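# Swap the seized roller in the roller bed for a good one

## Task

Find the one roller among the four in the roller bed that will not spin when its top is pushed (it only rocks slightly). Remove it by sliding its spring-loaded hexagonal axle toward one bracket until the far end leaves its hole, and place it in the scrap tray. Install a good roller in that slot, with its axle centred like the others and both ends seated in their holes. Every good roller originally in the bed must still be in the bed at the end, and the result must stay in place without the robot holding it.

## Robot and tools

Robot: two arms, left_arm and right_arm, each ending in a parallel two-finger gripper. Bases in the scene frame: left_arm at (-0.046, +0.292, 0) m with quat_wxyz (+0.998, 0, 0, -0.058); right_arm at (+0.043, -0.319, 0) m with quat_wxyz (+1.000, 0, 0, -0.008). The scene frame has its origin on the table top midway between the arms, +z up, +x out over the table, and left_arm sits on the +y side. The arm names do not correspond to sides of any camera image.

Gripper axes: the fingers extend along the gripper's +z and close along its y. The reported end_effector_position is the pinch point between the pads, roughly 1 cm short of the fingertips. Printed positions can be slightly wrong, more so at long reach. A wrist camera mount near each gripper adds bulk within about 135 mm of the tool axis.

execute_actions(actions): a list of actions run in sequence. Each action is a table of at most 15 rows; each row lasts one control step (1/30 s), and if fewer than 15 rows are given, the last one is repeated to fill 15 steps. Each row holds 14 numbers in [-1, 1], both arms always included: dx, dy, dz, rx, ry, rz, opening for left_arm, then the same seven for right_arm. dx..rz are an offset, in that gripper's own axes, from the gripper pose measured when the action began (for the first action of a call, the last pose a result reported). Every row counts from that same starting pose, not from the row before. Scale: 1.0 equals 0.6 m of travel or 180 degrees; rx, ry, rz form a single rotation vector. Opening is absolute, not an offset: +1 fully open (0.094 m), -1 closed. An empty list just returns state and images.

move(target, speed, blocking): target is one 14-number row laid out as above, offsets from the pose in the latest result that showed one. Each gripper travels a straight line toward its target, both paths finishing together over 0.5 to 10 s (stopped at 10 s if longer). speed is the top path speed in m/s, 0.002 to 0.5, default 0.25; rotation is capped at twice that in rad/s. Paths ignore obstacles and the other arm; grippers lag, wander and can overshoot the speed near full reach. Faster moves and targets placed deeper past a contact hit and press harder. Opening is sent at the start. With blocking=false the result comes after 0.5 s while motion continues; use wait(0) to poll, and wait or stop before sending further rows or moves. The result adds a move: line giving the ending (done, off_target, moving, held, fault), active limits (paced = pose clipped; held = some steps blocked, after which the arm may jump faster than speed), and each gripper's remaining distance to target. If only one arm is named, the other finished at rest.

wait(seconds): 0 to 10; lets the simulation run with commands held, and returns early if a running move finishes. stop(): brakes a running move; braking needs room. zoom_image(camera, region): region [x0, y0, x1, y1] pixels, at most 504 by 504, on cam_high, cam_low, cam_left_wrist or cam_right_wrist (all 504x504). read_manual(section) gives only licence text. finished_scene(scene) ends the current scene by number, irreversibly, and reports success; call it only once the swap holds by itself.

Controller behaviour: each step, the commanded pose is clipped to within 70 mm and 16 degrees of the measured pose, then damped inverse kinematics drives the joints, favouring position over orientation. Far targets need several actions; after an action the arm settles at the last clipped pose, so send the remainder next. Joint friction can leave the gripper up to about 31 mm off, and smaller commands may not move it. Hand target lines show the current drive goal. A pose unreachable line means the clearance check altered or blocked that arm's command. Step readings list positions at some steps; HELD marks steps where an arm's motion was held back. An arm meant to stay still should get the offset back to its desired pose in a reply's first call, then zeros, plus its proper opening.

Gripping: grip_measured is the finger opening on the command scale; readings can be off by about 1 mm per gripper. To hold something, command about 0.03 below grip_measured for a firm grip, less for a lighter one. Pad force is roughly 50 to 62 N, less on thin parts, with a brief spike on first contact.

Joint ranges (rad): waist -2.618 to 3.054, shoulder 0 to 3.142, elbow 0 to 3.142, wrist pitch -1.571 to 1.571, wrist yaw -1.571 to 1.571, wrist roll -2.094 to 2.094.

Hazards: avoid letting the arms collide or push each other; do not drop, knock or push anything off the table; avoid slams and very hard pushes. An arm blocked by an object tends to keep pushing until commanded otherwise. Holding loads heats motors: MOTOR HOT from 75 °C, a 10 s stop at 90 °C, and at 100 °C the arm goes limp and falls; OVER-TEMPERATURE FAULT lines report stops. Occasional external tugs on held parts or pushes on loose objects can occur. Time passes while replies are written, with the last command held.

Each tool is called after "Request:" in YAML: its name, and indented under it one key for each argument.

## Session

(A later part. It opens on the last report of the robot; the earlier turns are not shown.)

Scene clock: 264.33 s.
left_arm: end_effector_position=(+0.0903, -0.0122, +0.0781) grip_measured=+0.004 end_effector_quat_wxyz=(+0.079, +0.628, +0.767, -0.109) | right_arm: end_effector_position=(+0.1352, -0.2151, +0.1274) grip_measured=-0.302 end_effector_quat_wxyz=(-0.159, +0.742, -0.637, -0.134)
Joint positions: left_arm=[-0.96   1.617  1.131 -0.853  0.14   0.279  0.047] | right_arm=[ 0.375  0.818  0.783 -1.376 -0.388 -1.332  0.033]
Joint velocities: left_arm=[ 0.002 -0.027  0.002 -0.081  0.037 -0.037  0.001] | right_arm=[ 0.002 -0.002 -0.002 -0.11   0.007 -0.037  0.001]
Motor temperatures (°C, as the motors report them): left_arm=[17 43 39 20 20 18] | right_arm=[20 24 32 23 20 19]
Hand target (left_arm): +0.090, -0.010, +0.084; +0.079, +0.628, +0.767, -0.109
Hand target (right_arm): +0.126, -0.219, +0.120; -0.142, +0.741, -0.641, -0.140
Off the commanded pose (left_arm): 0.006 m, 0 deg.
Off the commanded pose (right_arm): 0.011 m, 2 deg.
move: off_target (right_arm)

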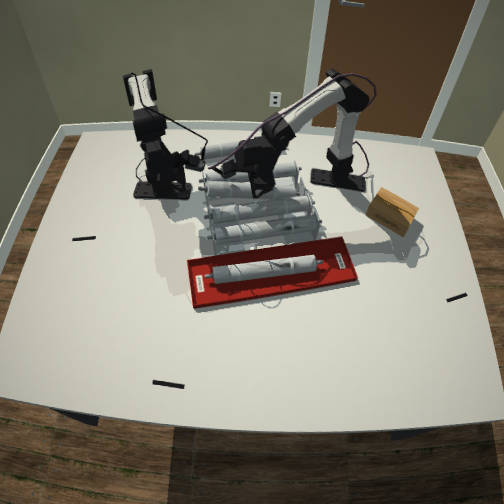

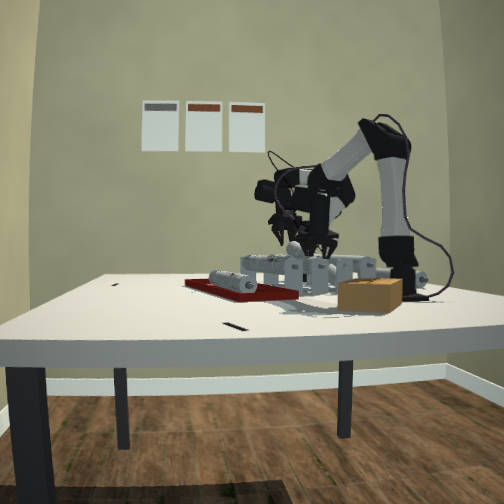

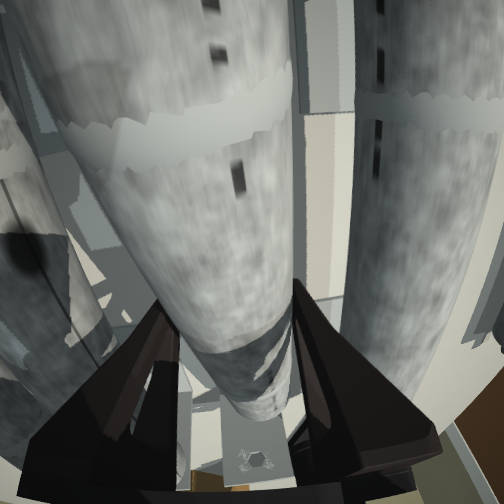

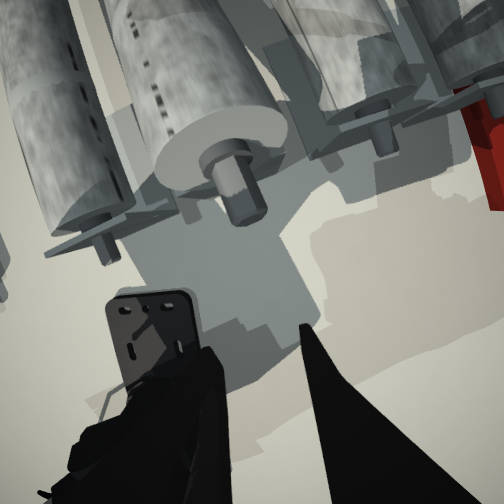

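Request:
move:
  target: [0,0,-0.01,0,0,0,-0.1,-0.065,0,0.065,0,0,0,-0.3]
  speed: 0.04

Request:
zoom_image:
  camera: "cam_low"
  region: [200,200,440,320]

Scene clock: 268.33 s.
left_arm: end_effector_position=(+0.0903, -0.0122, +0.0781) grip_measured=+0.004 end_effector_quat_wxyz=(+0.079, +0.628, +0.767, -0.109) | right_arm: end_effector_position=(+0.1292, -0.1646, +0.1161) grip_measured=-0.302 end_effector_quat_wxyz=(-0.168, +0.743, -0.634, -0.134)
Joint positions: left_arm=[-0.96   1.617  1.131 -0.853  0.14   0.279  0.047] | right_arm=[ 0.792  0.842  0.729 -1.133 -0.294 -0.905  0.033]
Joint velocities: left_arm=[-0.002  0.002  0.002  0.022 -0.066  0.007  0.   ] | right_arm=[-0.012  0.002 -0.007 -0.037  0.095  0.066 -0.001]
Motor temperatures (°C, as the motors report them): left_arm=[17 43 39 20 20 18] | right_arm=[20 24 32 23 20 19]
Hand target (left_arm): +0.090, -0.011, +0.084; +0.079, +0.628, +0.767, -0.109
Hand target (right_arm): +0.128, -0.166, +0.106; -0.155, +0.743, -0.637, -0.133
Off the commanded pose (left_arm): 0.006 m, 0 deg.
Off the commanded pose (right_arm): 0.009 m, 1 deg.
move: done

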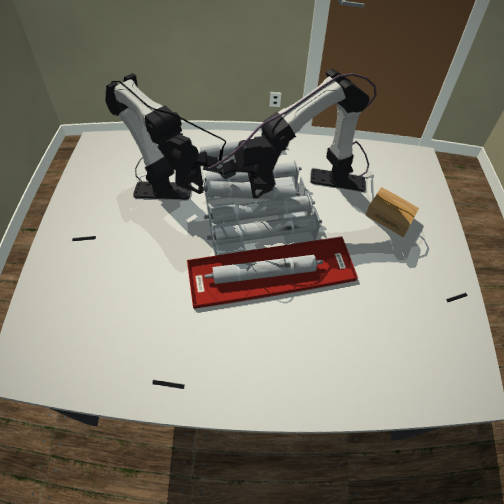

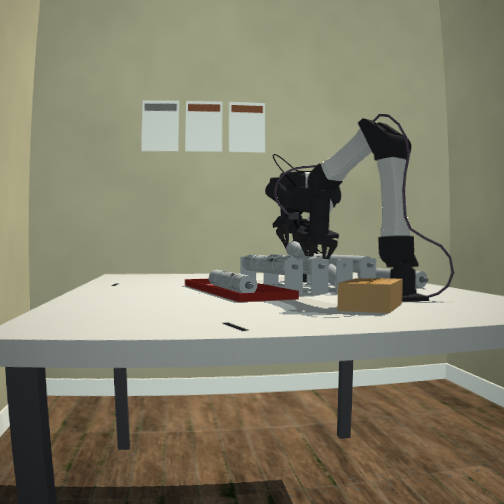

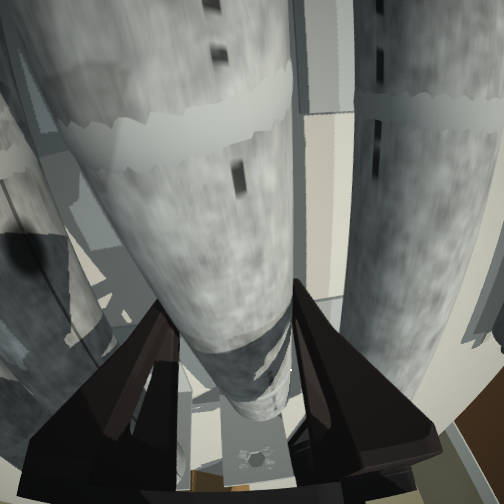

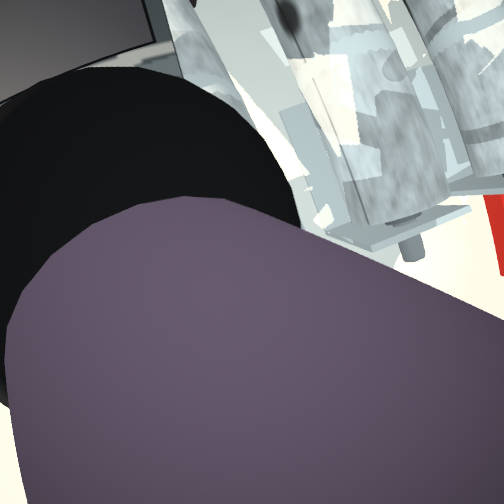

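Region (200, 200, 440, 320) of cam_low's 504x504 image, scaled by 2.100, with more detail than that image has.

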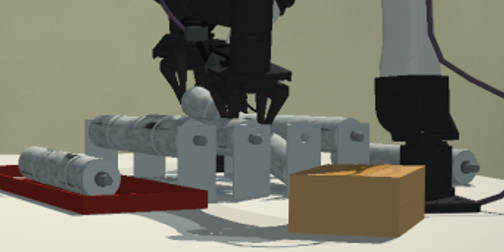

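Request:
move:
  target: [0,0,0,0,0,0,0.4,0.03,0,-0.01,0,0,0,-0.3]
  speed: 0.04

Request:
move:
  target: [0.19,0,-0.0,0,0.06,0,0.4,0,0,0,0,0,0,-0.3]
  speed: 0.04

Request:
zoom_image:
  camera: "cam_low"
  region: [200,200,440,320]

Scene clock: 273.17 s.
left_arm: end_effector_position=(+0.0904, -0.0124, +0.0782) grip_measured=+0.399 end_effector_quat_wxyz=(+0.080, +0.628, +0.766, -0.109) | right_arm: end_effector_position=(+0.1381, -0.1784, +0.1176) grip_measured=-0.302 end_effector_quat_wxyz=(-0.177, +0.742, -0.633, -0.130)
Joint positions: left_arm=[-0.96   1.617  1.131 -0.852  0.14   0.279  0.066] | right_arm=[ 0.657  0.826  0.729 -1.172 -0.331 -1.038  0.033]
Joint velocities: left_arm=[-0.022 -0.017 -0.017 -0.007 -0.051  0.022  0.001] | right_arm=[-0.002 -0.002 -0.002 -0.007 -0.037  0.037 -0.   ]
Motor temperatures (°C, as the motors report them): left_arm=[17 43 39 20 20 18] | right_arm=[20 23 32 24 20 19]
Hand target (left_arm): +0.090, -0.012, +0.078; +0.079, +0.628, +0.767, -0.109
Hand target (right_arm): +0.133, -0.183, +0.114; -0.169, +0.743, -0.634, -0.134
Off the commanded pose (left_arm): 0.000 m, 0 deg.
Off the commanded pose (right_arm): 0.009 m, 1 deg.
move: done

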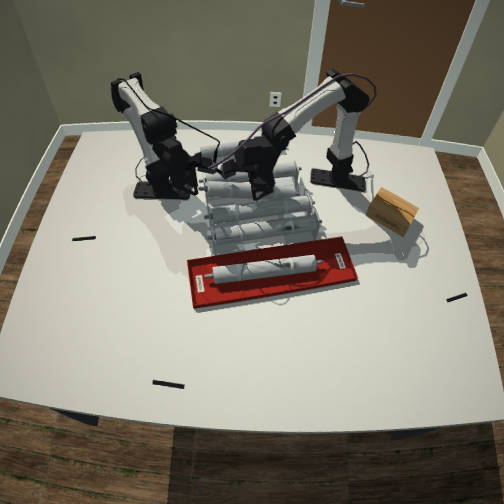

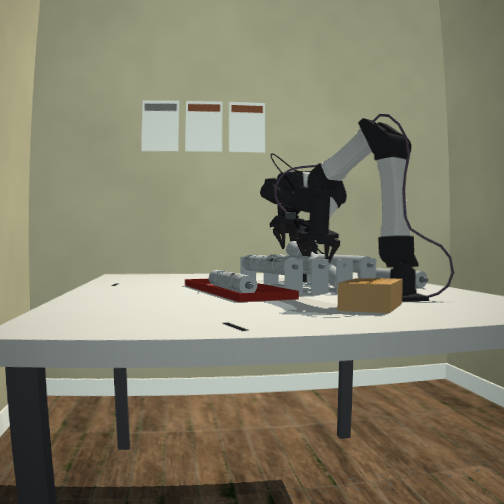

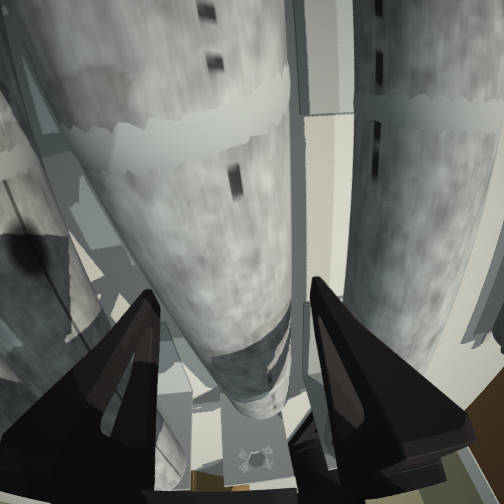

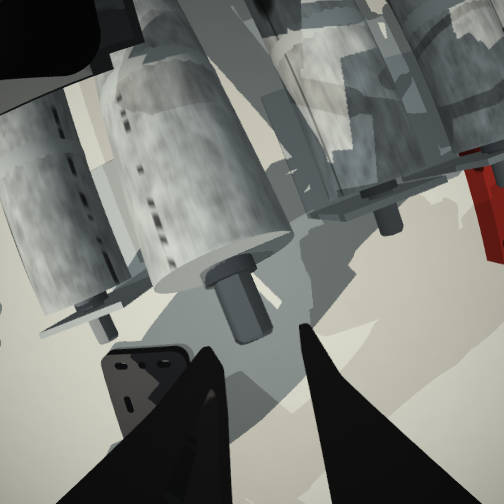

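Scene clock: 276.30 s.
left_arm: end_effector_position=(+0.0685, +0.0845, +0.0529) grip_measured=+0.399 end_effector_quat_wxyz=(+0.016, +0.635, +0.770, -0.059) | right_arm: end_effector_position=(+0.1381, -0.1784, +0.1176) grip_measured=-0.302 end_effector_quat_wxyz=(-0.177, +0.742, -0.633, -0.130)
Joint positions: left_arm=[-0.874  1.422  0.871 -0.954  0.104  0.384  0.066] | right_arm=[ 0.657  0.826  0.729 -1.172 -0.331 -1.038  0.033]
Joint velocities: left_arm=[-0.012 -0.012  0.007  0.007 -0.007 -0.022 -0.   ] | right_arm=[-0.002 -0.007  0.002  0.007 -0.007 -0.051 -0.001]
Motor temperatures (°C, as the motors report them): left_arm=[17 42 38 20 20 18] | right_arm=[20 23 32 24 20 19]
Hand target (left_arm): +0.067, +0.095, +0.050; +0.008, +0.635, +0.771, -0.049
Hand target (right_arm): +0.138, -0.178, +0.118; -0.177, +0.742, -0.633, -0.130
Off the commanded pose (left_arm): 0.012 m, 1 deg.
Off the commanded pose (right_arm): 0.000 m, 0 deg.
move: off_target (left_arm)

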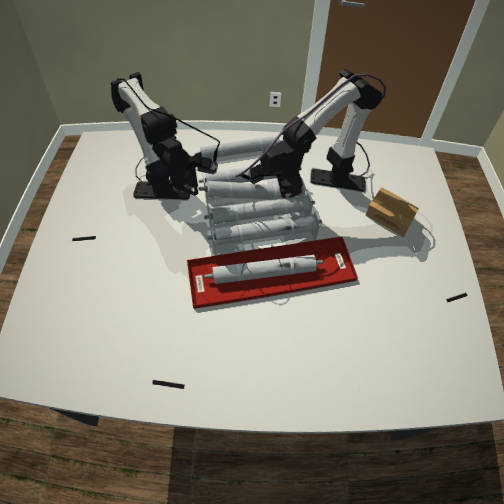

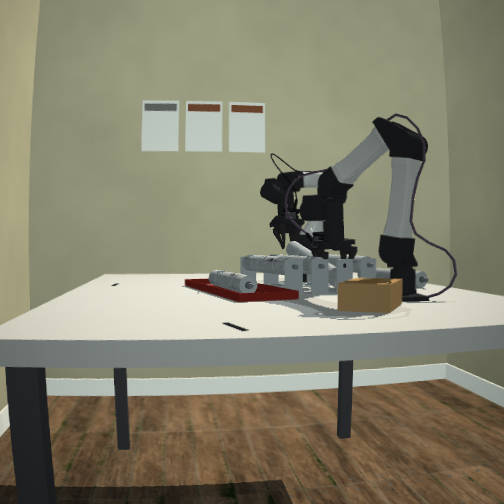

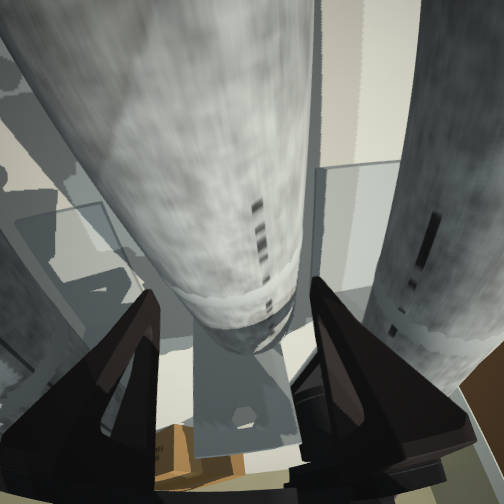

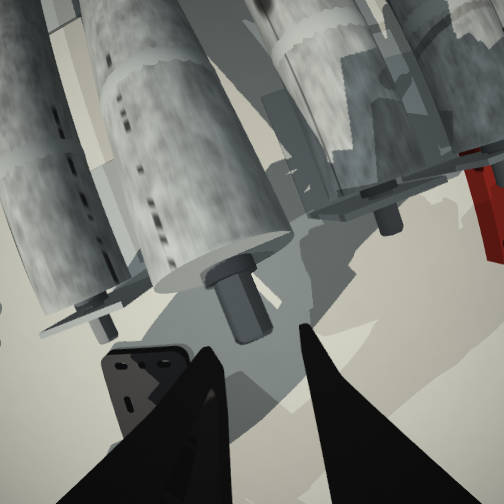

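Region (200, 200, 440, 320) of cam_low's 504x504 image, scaled by 2.100, with more detail than that image has.

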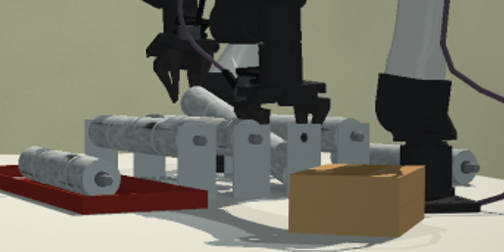

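Left lowers a bit and grips; right moves onto stub.

Request:
move:
  target: [0,0,0.03,0,0,0,0.4,-0.03,0.01,0.05,0,0,0,-0.3]
  speed: 0.03

Request:
move:
  target: [0,0,0,0,0,0,-0.1,0,0,0,0,0,0,-0.95]

Scene clock: 279.80 s.
left_arm: end_effector_position=(+0.0726, +0.0784, +0.0469) grip_measured=+0.399 end_effector_quat_wxyz=(+0.034, +0.635, +0.769, -0.065) | right_arm: end_effector_position=(+0.1278, -0.1569, +0.1030) grip_measured=-0.302 end_effector_quat_wxyz=(-0.172, +0.744, -0.633, -0.126)
Joint positions: left_arm=[-0.874  1.422  0.842 -0.886  0.103  0.385  0.066] | right_arm=[ 0.865  0.842  0.674 -1.052 -0.256 -0.838  0.033]
Joint velocities: left_arm=[ 0.017 -0.007 -0.002 -0.066  0.007  0.022 -0.001] | right_arm=[-0.012 -0.012  0.007  0.037  0.066  0.051  0.   ]
Motor temperatures (°C, as the motors report them): left_arm=[17 42 38 20 20 18] | right_arm=[20 23 32 24 20 19]
Hand target (left_arm): +0.067, +0.083, +0.036; +0.016, +0.635, +0.770, -0.059
Hand target (right_arm): +0.129, -0.152, +0.097; -0.175, +0.743, -0.633, -0.130
Off the commanded pose (left_arm): 0.013 m, 2 deg.
Off the commanded pose (right_arm): 0.009 m, 1 deg.
move: off_target (left_arm)

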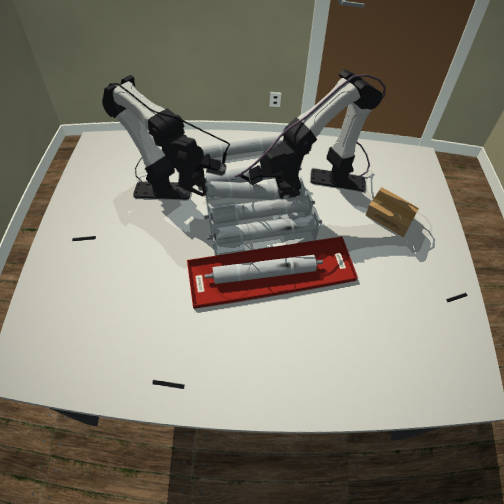

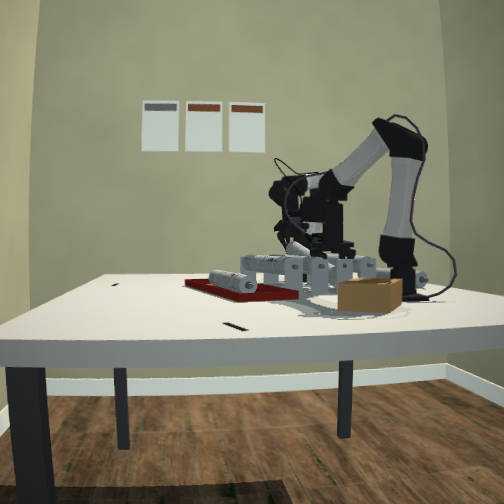

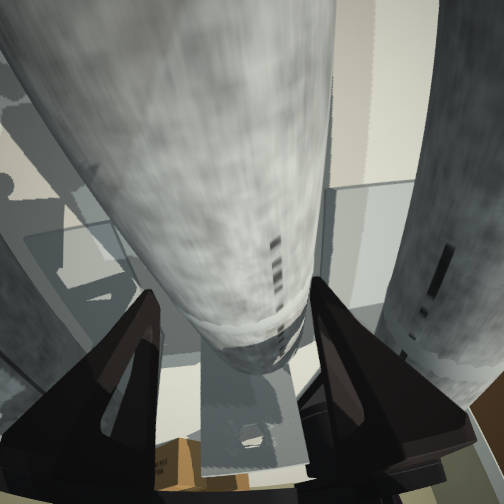

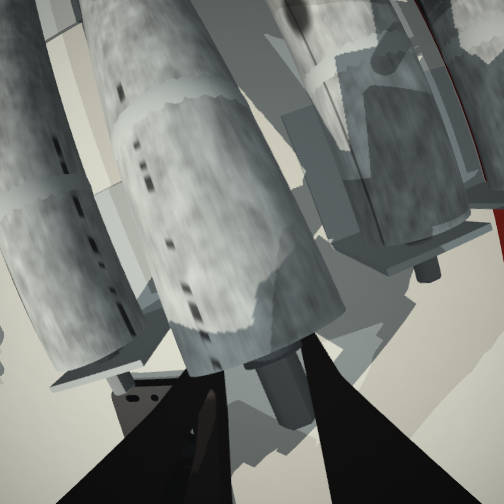

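Scene clock: 280.30 s.
left_arm: end_effector_position=(+0.0721, +0.0778, +0.0470) grip_measured=-0.002 end_effector_quat_wxyz=(+0.035, +0.641, +0.764, -0.067) | right_arm: end_effector_position=(+0.1276, -0.1605, +0.1013) grip_measured=-0.787 end_effector_quat_wxyz=(-0.167, +0.748, -0.632, -0.119)
Joint positions: left_arm=[-0.874  1.422  0.842 -0.885  0.107  0.398  0.047] | right_arm=[ 0.865  0.842  0.674 -1.066 -0.242 -0.848  0.01 ]
Joint velocities: left_arm=[ 0.002 -0.002  0.002  0.007 -0.007 -0.007 -0.   ] | right_arm=[-0.002 -0.017  0.007  0.022  0.022 -0.007 -0.001]
Motor temperatures (°C, as the motors report them): left_arm=[17 42 38 20 20 18] | right_arm=[20 23 32 24 20 19]
Hand target (left_arm): +0.073, +0.078, +0.047; +0.034, +0.636, +0.769, -0.065
Hand target (right_arm): +0.128, -0.157, +0.103; -0.172, +0.744, -0.633, -0.127
Off the commanded pose (left_arm): 0.001 m, 1 deg.
Off the commanded pose (right_arm): 0.004 m, 1 deg.
move: done

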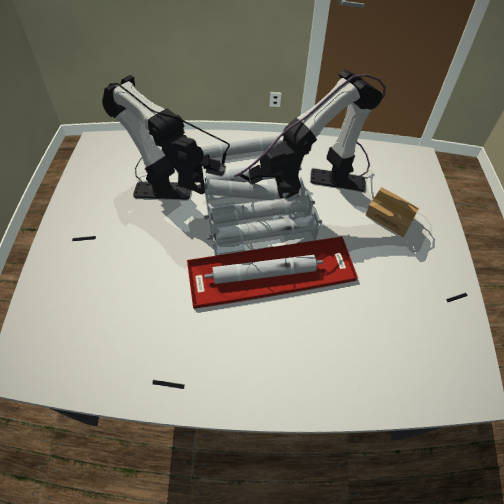

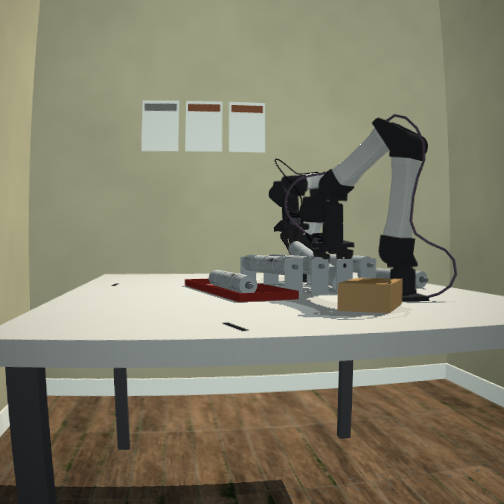

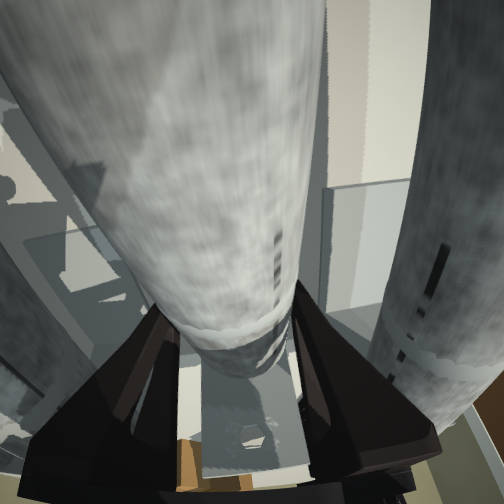

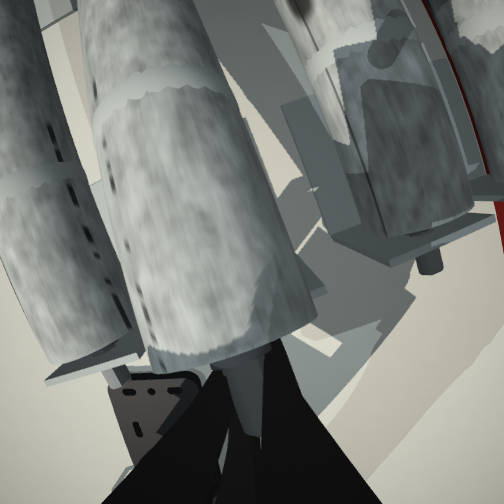

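Request:
move:
  target: [-0.01,0.012,-0.075,0,0,0,-0.1,0.0,0,0,0,0,0,-0.95]
  speed: 0.02

Request:
zoom_image:
  camera: "cam_low"
  region: [200,200,440,320]

Scene clock: 285.60 s.
left_arm: end_effector_position=(+0.0774, +0.0775, +0.0714) grip_measured=-0.002 end_effector_quat_wxyz=(+0.027, +0.645, +0.761, -0.063) | right_arm: end_effector_position=(+0.1302, -0.1678, +0.1004) grip_measured=-0.787 end_effector_quat_wxyz=(-0.159, +0.749, -0.635, -0.100)
Joint positions: left_arm=[-0.857  1.422  0.945 -1.006  0.107  0.427  0.047] | right_arm=[ 0.863  0.84   0.68  -1.09  -0.203 -0.855  0.01 ]
Joint velocities: left_arm=[-0.012 -0.007 -0.017  0.037 -0.125  0.022 -0.001] | right_arm=[ 0.012 -0.007  0.022 -0.007 -0.037 -0.022  0.   ]
Motor temperatures (°C, as the motors report them): left_arm=[17 41 38 20 20 18] | right_arm=[20 23 32 24 20 19]
Hand target (left_arm): +0.082, +0.079, +0.091; +0.036, +0.641, +0.764, -0.066
Hand target (right_arm): +0.128, -0.161, +0.102; -0.166, +0.748, -0.632, -0.119
Off the commanded pose (left_arm): 0.021 m, 1 deg.
Off the commanded pose (right_arm): 0.008 m, 2 deg.
move: off_target (left_arm)

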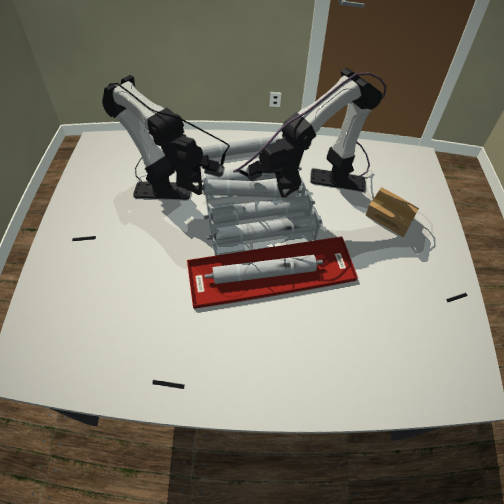

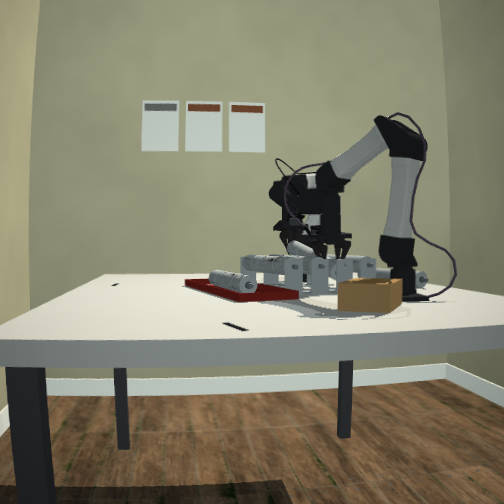

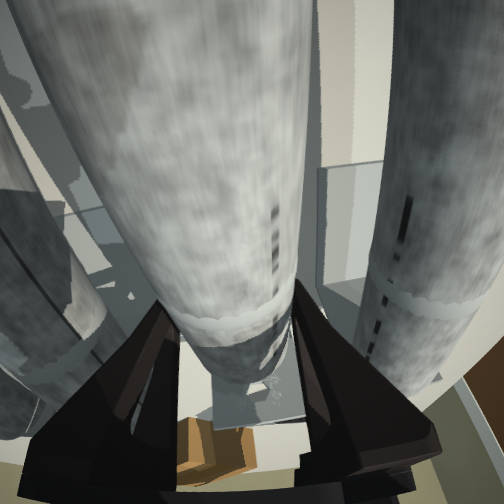

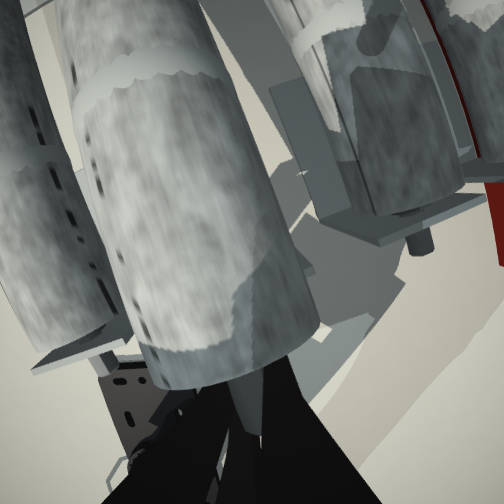

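Region (200, 200, 440, 320) of cam_low's 504x504 image, scaled by 2.100, with more detail than that image has.

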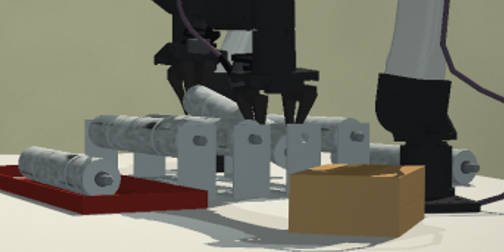

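Request:
move:
  target: [0,-0.012,-0.055,0,0,0,-0.1,-0.02,0,0.008,0,0,0,-0.95]
  speed: 0.015

Request:
zoom_image:
  camera: "cam_low"
  region: [200,200,440,320]

Scene clock: 290.63 s.
left_arm: end_effector_position=(+0.0778, +0.0775, +0.0802) grip_measured=-0.002 end_effector_quat_wxyz=(+0.024, +0.645, +0.762, -0.059) | right_arm: end_effector_position=(+0.1312, -0.1704, +0.1001) grip_measured=-0.787 end_effector_quat_wxyz=(-0.156, +0.750, -0.639, -0.072)
Joint positions: left_arm=[-0.861  1.424  0.984 -1.052  0.1    0.423  0.047] | right_arm=[ 0.921  0.84   0.687 -1.098 -0.13  -0.805  0.01 ]
Joint velocities: left_arm=[-0.002 -0.027  0.017 -0.007 -0.037 -0.037  0.001] | right_arm=[-0.007  0.022 -0.002  0.051 -0.037  0.022  0.   ]
Motor temperatures (°C, as the motors report them): left_arm=[17 41 39 20 20 18] | right_arm=[20 22 32 25 20 19]
Hand target (left_arm): +0.072, +0.080, +0.103; +0.028, +0.645, +0.761, -0.064
Hand target (right_arm): +0.128, -0.156, +0.101; -0.159, +0.749, -0.635, -0.099
Off the commanded pose (left_arm): 0.025 m, 1 deg.
Off the commanded pose (right_arm): 0.016 m, 3 deg.
move: off_target (left_arm, right_arm)

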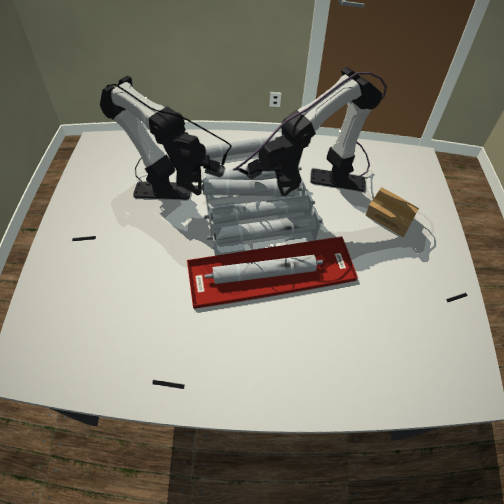

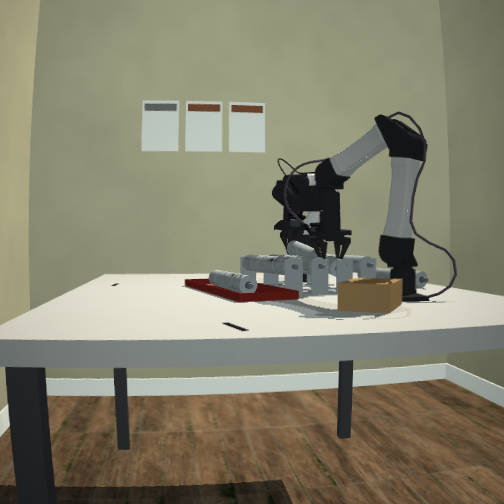

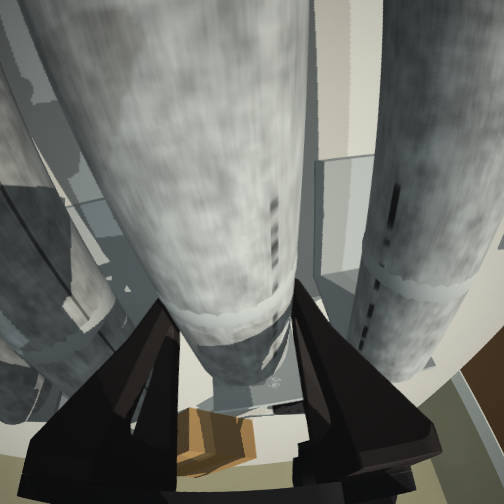

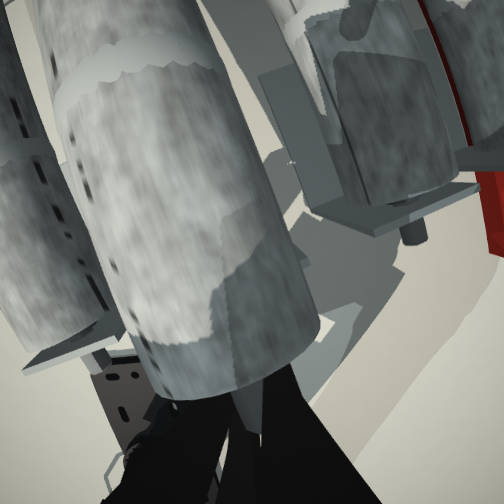

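Region (200, 200, 440, 320) of cam_low's 504x504 image, scaled by 2.100, with more detail than that image has.

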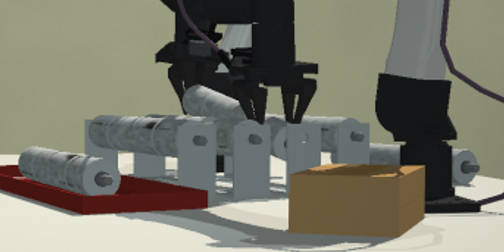

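Still offset +x; push harder in -x with right relaxed.

Request:
move:
  target: [0,-0.04,-0.045,0,0,0,-0.1,0.005,0,0,0,0,0,-0.95]
  speed: 0.015

Request:
zoom_image:
  camera: "cam_low"
  region: [200,200,440,320]

Scene clock: 294.87 s.
left_arm: end_effector_position=(+0.0716, +0.0769, +0.0896) grip_measured=-0.002 end_effector_quat_wxyz=(+0.032, +0.639, +0.768, -0.034) | right_arm: end_effector_position=(+0.1294, -0.1721, +0.0998) grip_measured=-0.787 end_effector_quat_wxyz=(-0.152, +0.755, -0.634, -0.075)
Joint positions: left_arm=[-0.924  1.404  1.007 -1.091  0.042  0.345  0.047] | right_arm=[ 0.913  0.838  0.687 -1.109 -0.14  -0.826  0.01 ]
Joint velocities: left_arm=[-0.002  0.002 -0.002 -0.022 -0.007 -0.022 -0.   ] | right_arm=[-0.012  0.002  0.002 -0.007  0.051  0.037 -0.001]
Motor temperatures (°C, as the motors report them): left_arm=[17 41 40 20 20 18] | right_arm=[20 22 33 25 20 19]
Hand target (left_arm): +0.056, +0.076, +0.107; +0.023, +0.645, +0.762, -0.059
Hand target (right_arm): +0.132, -0.173, +0.099; -0.156, +0.750, -0.639, -0.072
Off the commanded pose (left_arm): 0.025 m, 3 deg.
Off the commanded pose (right_arm): 0.003 m, 1 deg.
move: off_target (left_arm)

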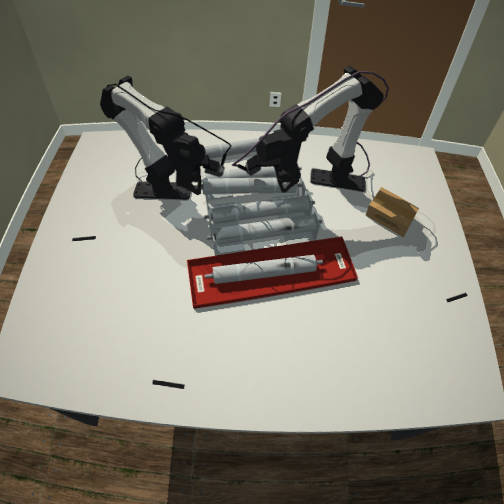

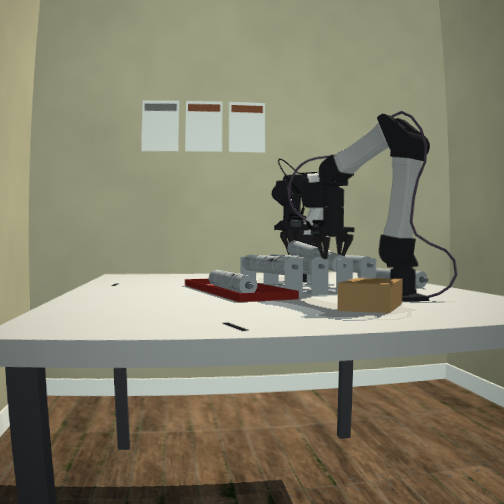

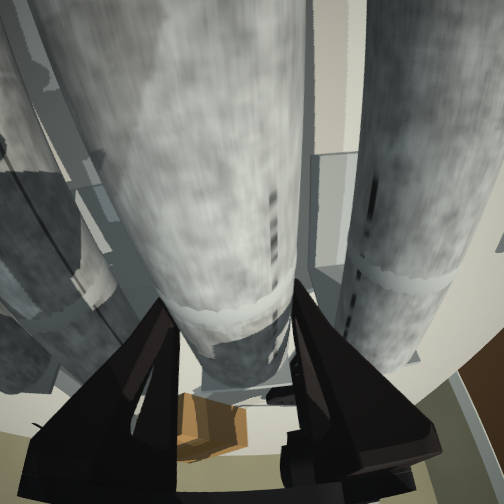

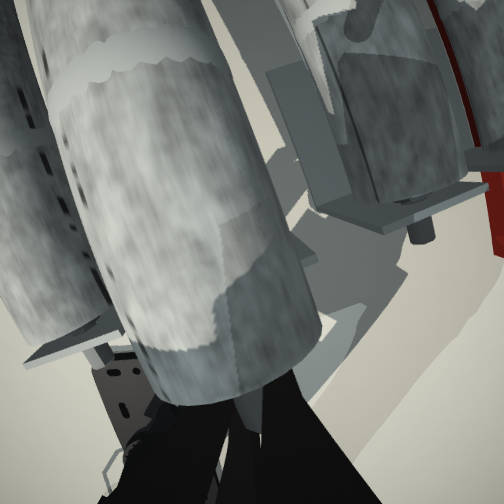

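Region (200, 200, 440, 320) of cam_low's 504x504 image, scaled by 2.100, with more detail than that image has.

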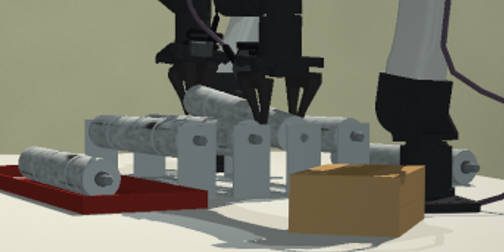

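Request:
move:
  target: [0.03,-0.02,-0.018,0,0,0,-0.1,-0.04,0,0.015,0,0,0,-0.95]
  speed: 0.01

Request:
zoom_image:
  camera: "cam_low"
  region: [200,200,440,320]

Scene clock: 300.03 s.
left_arm: end_effector_position=(+0.0716, +0.0782, +0.0898) grip_measured=-0.002 end_effector_quat_wxyz=(+0.051, +0.639, +0.767, -0.033) | right_arm: end_effector_position=(+0.1278, -0.1721, +0.0993) grip_measured=-0.787 end_effector_quat_wxyz=(-0.135, +0.756, -0.639, -0.036)
Joint positions: left_arm=[-0.931  1.365  0.974 -1.06   0.027  0.339  0.047] | right_arm=[ 1.029  0.876  0.713 -1.129 -0.033 -0.721  0.01 ]
Joint velocities: left_arm=[-0.012 -0.017  0.022 -0.022 -0.081  0.007  0.002] | right_arm=[-0.022  0.012 -0.017  0.007 -0.007 -0.066  0.   ]
Motor temperatures (°C, as the motors report them): left_arm=[17 41 40 20 21 18] | right_arm=[20 22 33 25 20 19]
Hand target (left_arm): +0.057, +0.092, +0.098; +0.032, +0.639, +0.768, -0.034
Hand target (right_arm): +0.125, -0.150, +0.100; -0.150, +0.756, -0.633, -0.074
Off the commanded pose (left_arm): 0.023 m, 2 deg.
Off the commanded pose (right_arm): 0.025 m, 5 deg.
move: off_target (left_arm, right_arm)

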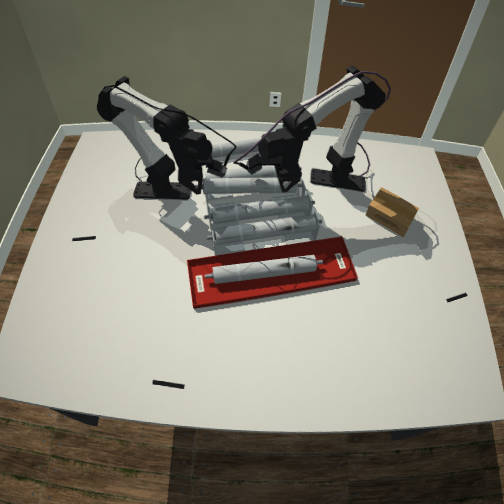

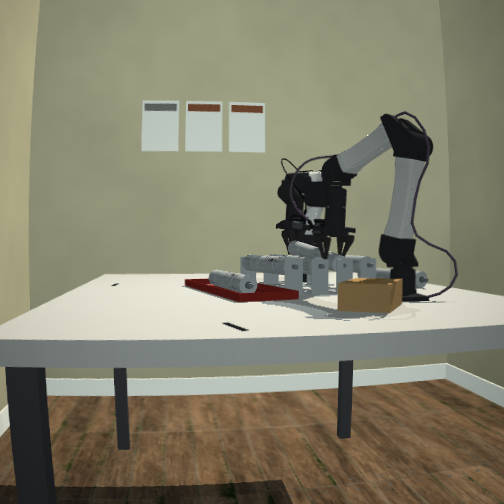

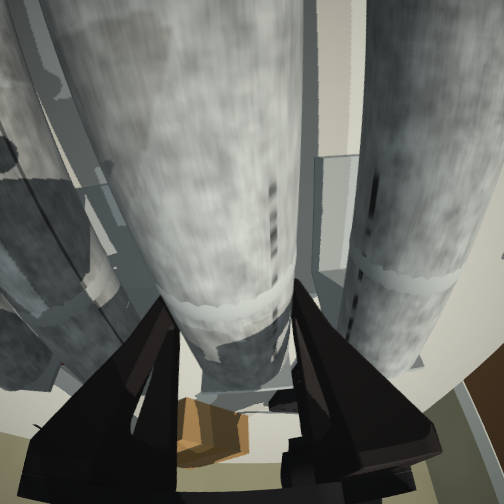

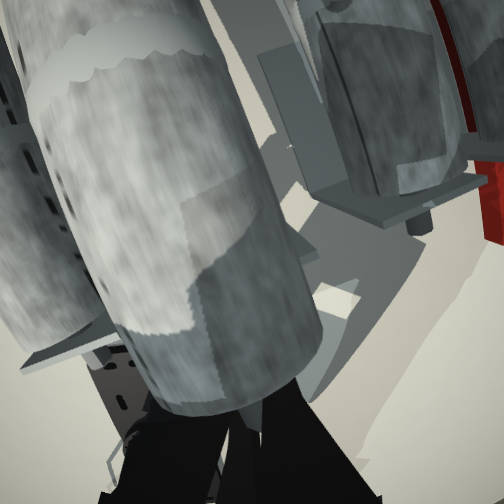

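Region (200, 200, 440, 320) of cam_low's 504x504 image, scaled by 2.100, with more detail than that image has.

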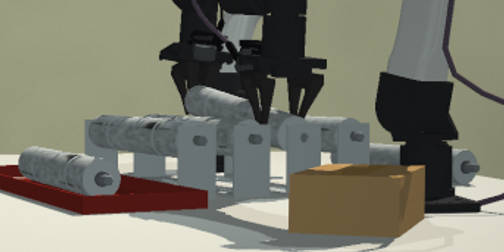

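Lower left a bit while twisting with right.

Request:
move:
  target: [0.015,-0.01,0.012,0,0,0,-0.1,-0.025,0,0.008,0.12,0,-0.03,-0.95]
  speed: 0.03

Request:
zoom_image:
  camera: "cam_low"
  region: [200,200,440,320]

Scene clock: 308.57 s.
left_arm: end_effector_position=(+0.0709, +0.0794, +0.0891) grip_measured=-0.002 end_effector_quat_wxyz=(+0.059, +0.642, +0.764, -0.036) | right_arm: end_effector_position=(+0.1293, -0.1721, +0.1009) grip_measured=-0.788 end_effector_quat_wxyz=(-0.254, +0.755, -0.593, +0.118)
Joint positions: left_arm=[-0.931  1.344  0.953 -1.044  0.028  0.347  0.047] | right_arm=[ 1.547  0.777  0.607 -1.098  0.489 -0.355  0.01 ]
Joint velocities: left_arm=[ 0.017 -0.012 -0.022  0.051 -0.022 -0.022 -0.001] | right_arm=[-0.002 -0.027 -0.002  0.022  0.007 -0.007 -0.001]
Motor temperatures (°C, as the motors report them): left_arm=[17 40 39 20 20 18] | right_arm=[20 22 32 26 20 19]
Hand target (left_arm): +0.064, +0.085, +0.082; +0.051, +0.639, +0.767, -0.033
Hand target (right_arm): +0.125, -0.159, +0.098; -0.274, +0.748, -0.597, +0.091
Off the commanded pose (left_arm): 0.012 m, 1 deg.
Off the commanded pose (right_arm): 0.016 m, 4 deg.
move: off_target (left_arm, right_arm)

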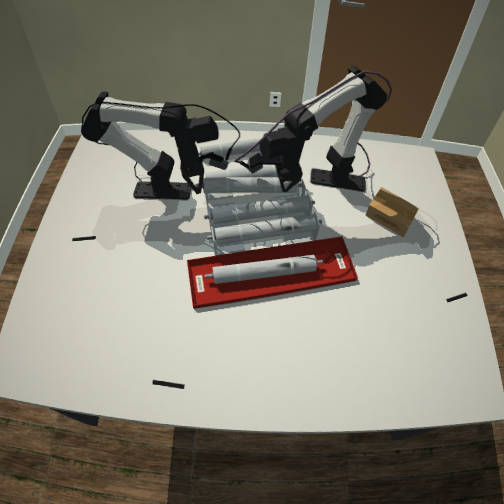

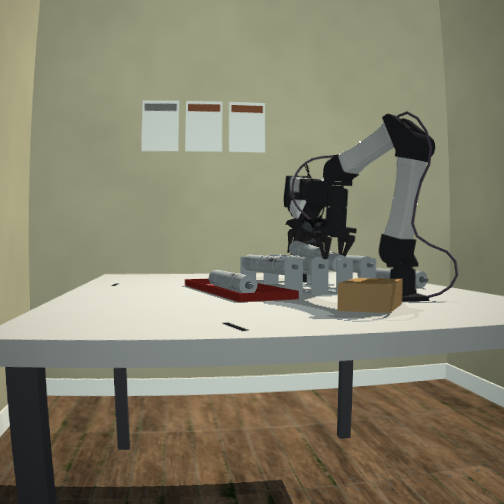

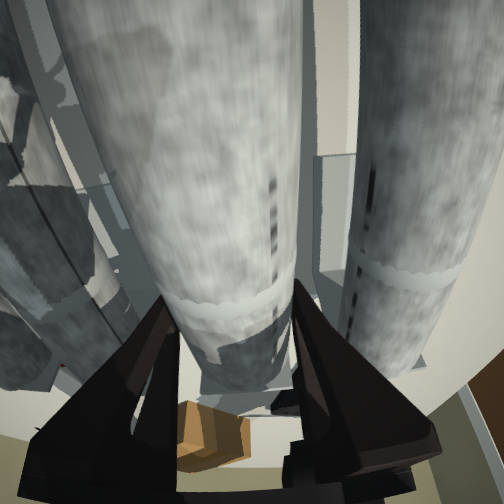

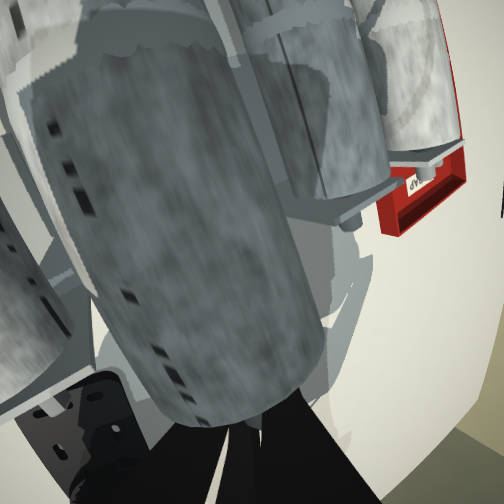

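Region (200, 200, 440, 320) of cam_low's 504x504 image, scaled by 2.100, with more detail than that image has.

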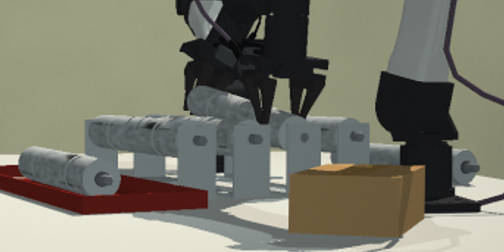

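Request:
move:
  target: [0.015,-0.01,0.035,0,0,0,-0.1,-0.025,0,0.008,-0.2,0,0.04,-0.95]
  speed: 0.035

Request:
zoom_image:
  camera: "cam_low"
  region: [200,200,440,320]

Scene clock: 320.97 s.
left_arm: end_effector_position=(+0.0708, +0.0808, +0.0884) grip_measured=-0.002 end_effector_quat_wxyz=(+0.076, +0.639, +0.764, -0.041) | right_arm: end_effector_position=(+0.1226, -0.1734, +0.0984) grip_measured=-0.788 end_effector_quat_wxyz=(+0.003, +0.759, -0.648, -0.063)
Joint positions: left_arm=[-0.931  1.305  0.916 -1.01   0.024  0.343  0.047] | right_arm=[ 0.954  1.151  0.865 -1.282 -0.127 -0.789  0.01 ]
Joint velocities: left_arm=[ 0.017 -0.012  0.012 -0.007  0.022  0.037 -0.   ] | right_arm=[-0.032 -0.002  0.002  0.007  0.051 -0.066  0.   ]
Motor temperatures (°C, as the motors report them): left_arm=[17 38 37 20 20 18] | right_arm=[20 22 33 26 20 19]
Hand target (left_arm): +0.064, +0.086, +0.069; +0.058, +0.642, +0.764, -0.036
Hand target (right_arm): +0.127, -0.157, +0.101; -0.016, +0.757, -0.648, -0.085
Off the commanded pose (left_arm): 0.023 m, 2 deg.
Off the commanded pose (right_arm): 0.018 m, 3 deg.
move: off_target (left_arm, right_arm)

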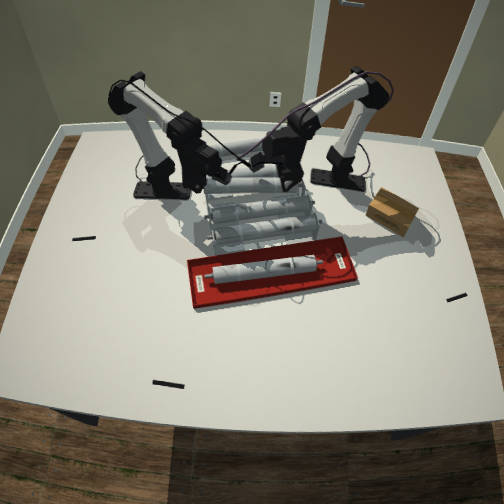

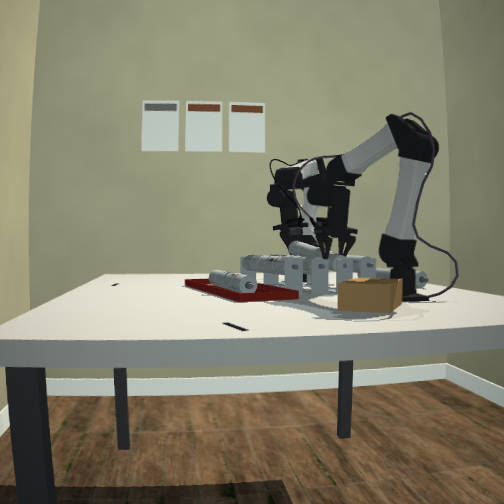

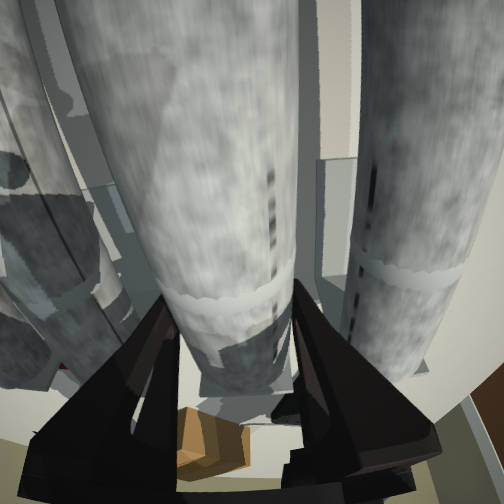

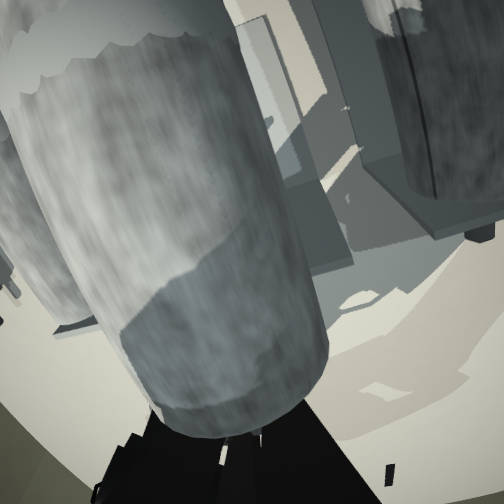

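Region (200, 200, 440, 320) of cam_low's 504x504 image, scaled by 2.100, with more detail than that image has.

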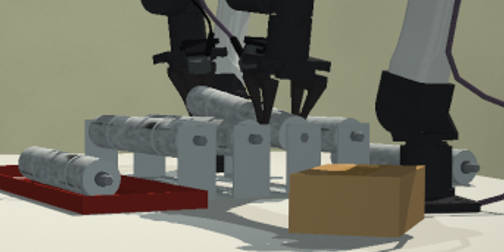

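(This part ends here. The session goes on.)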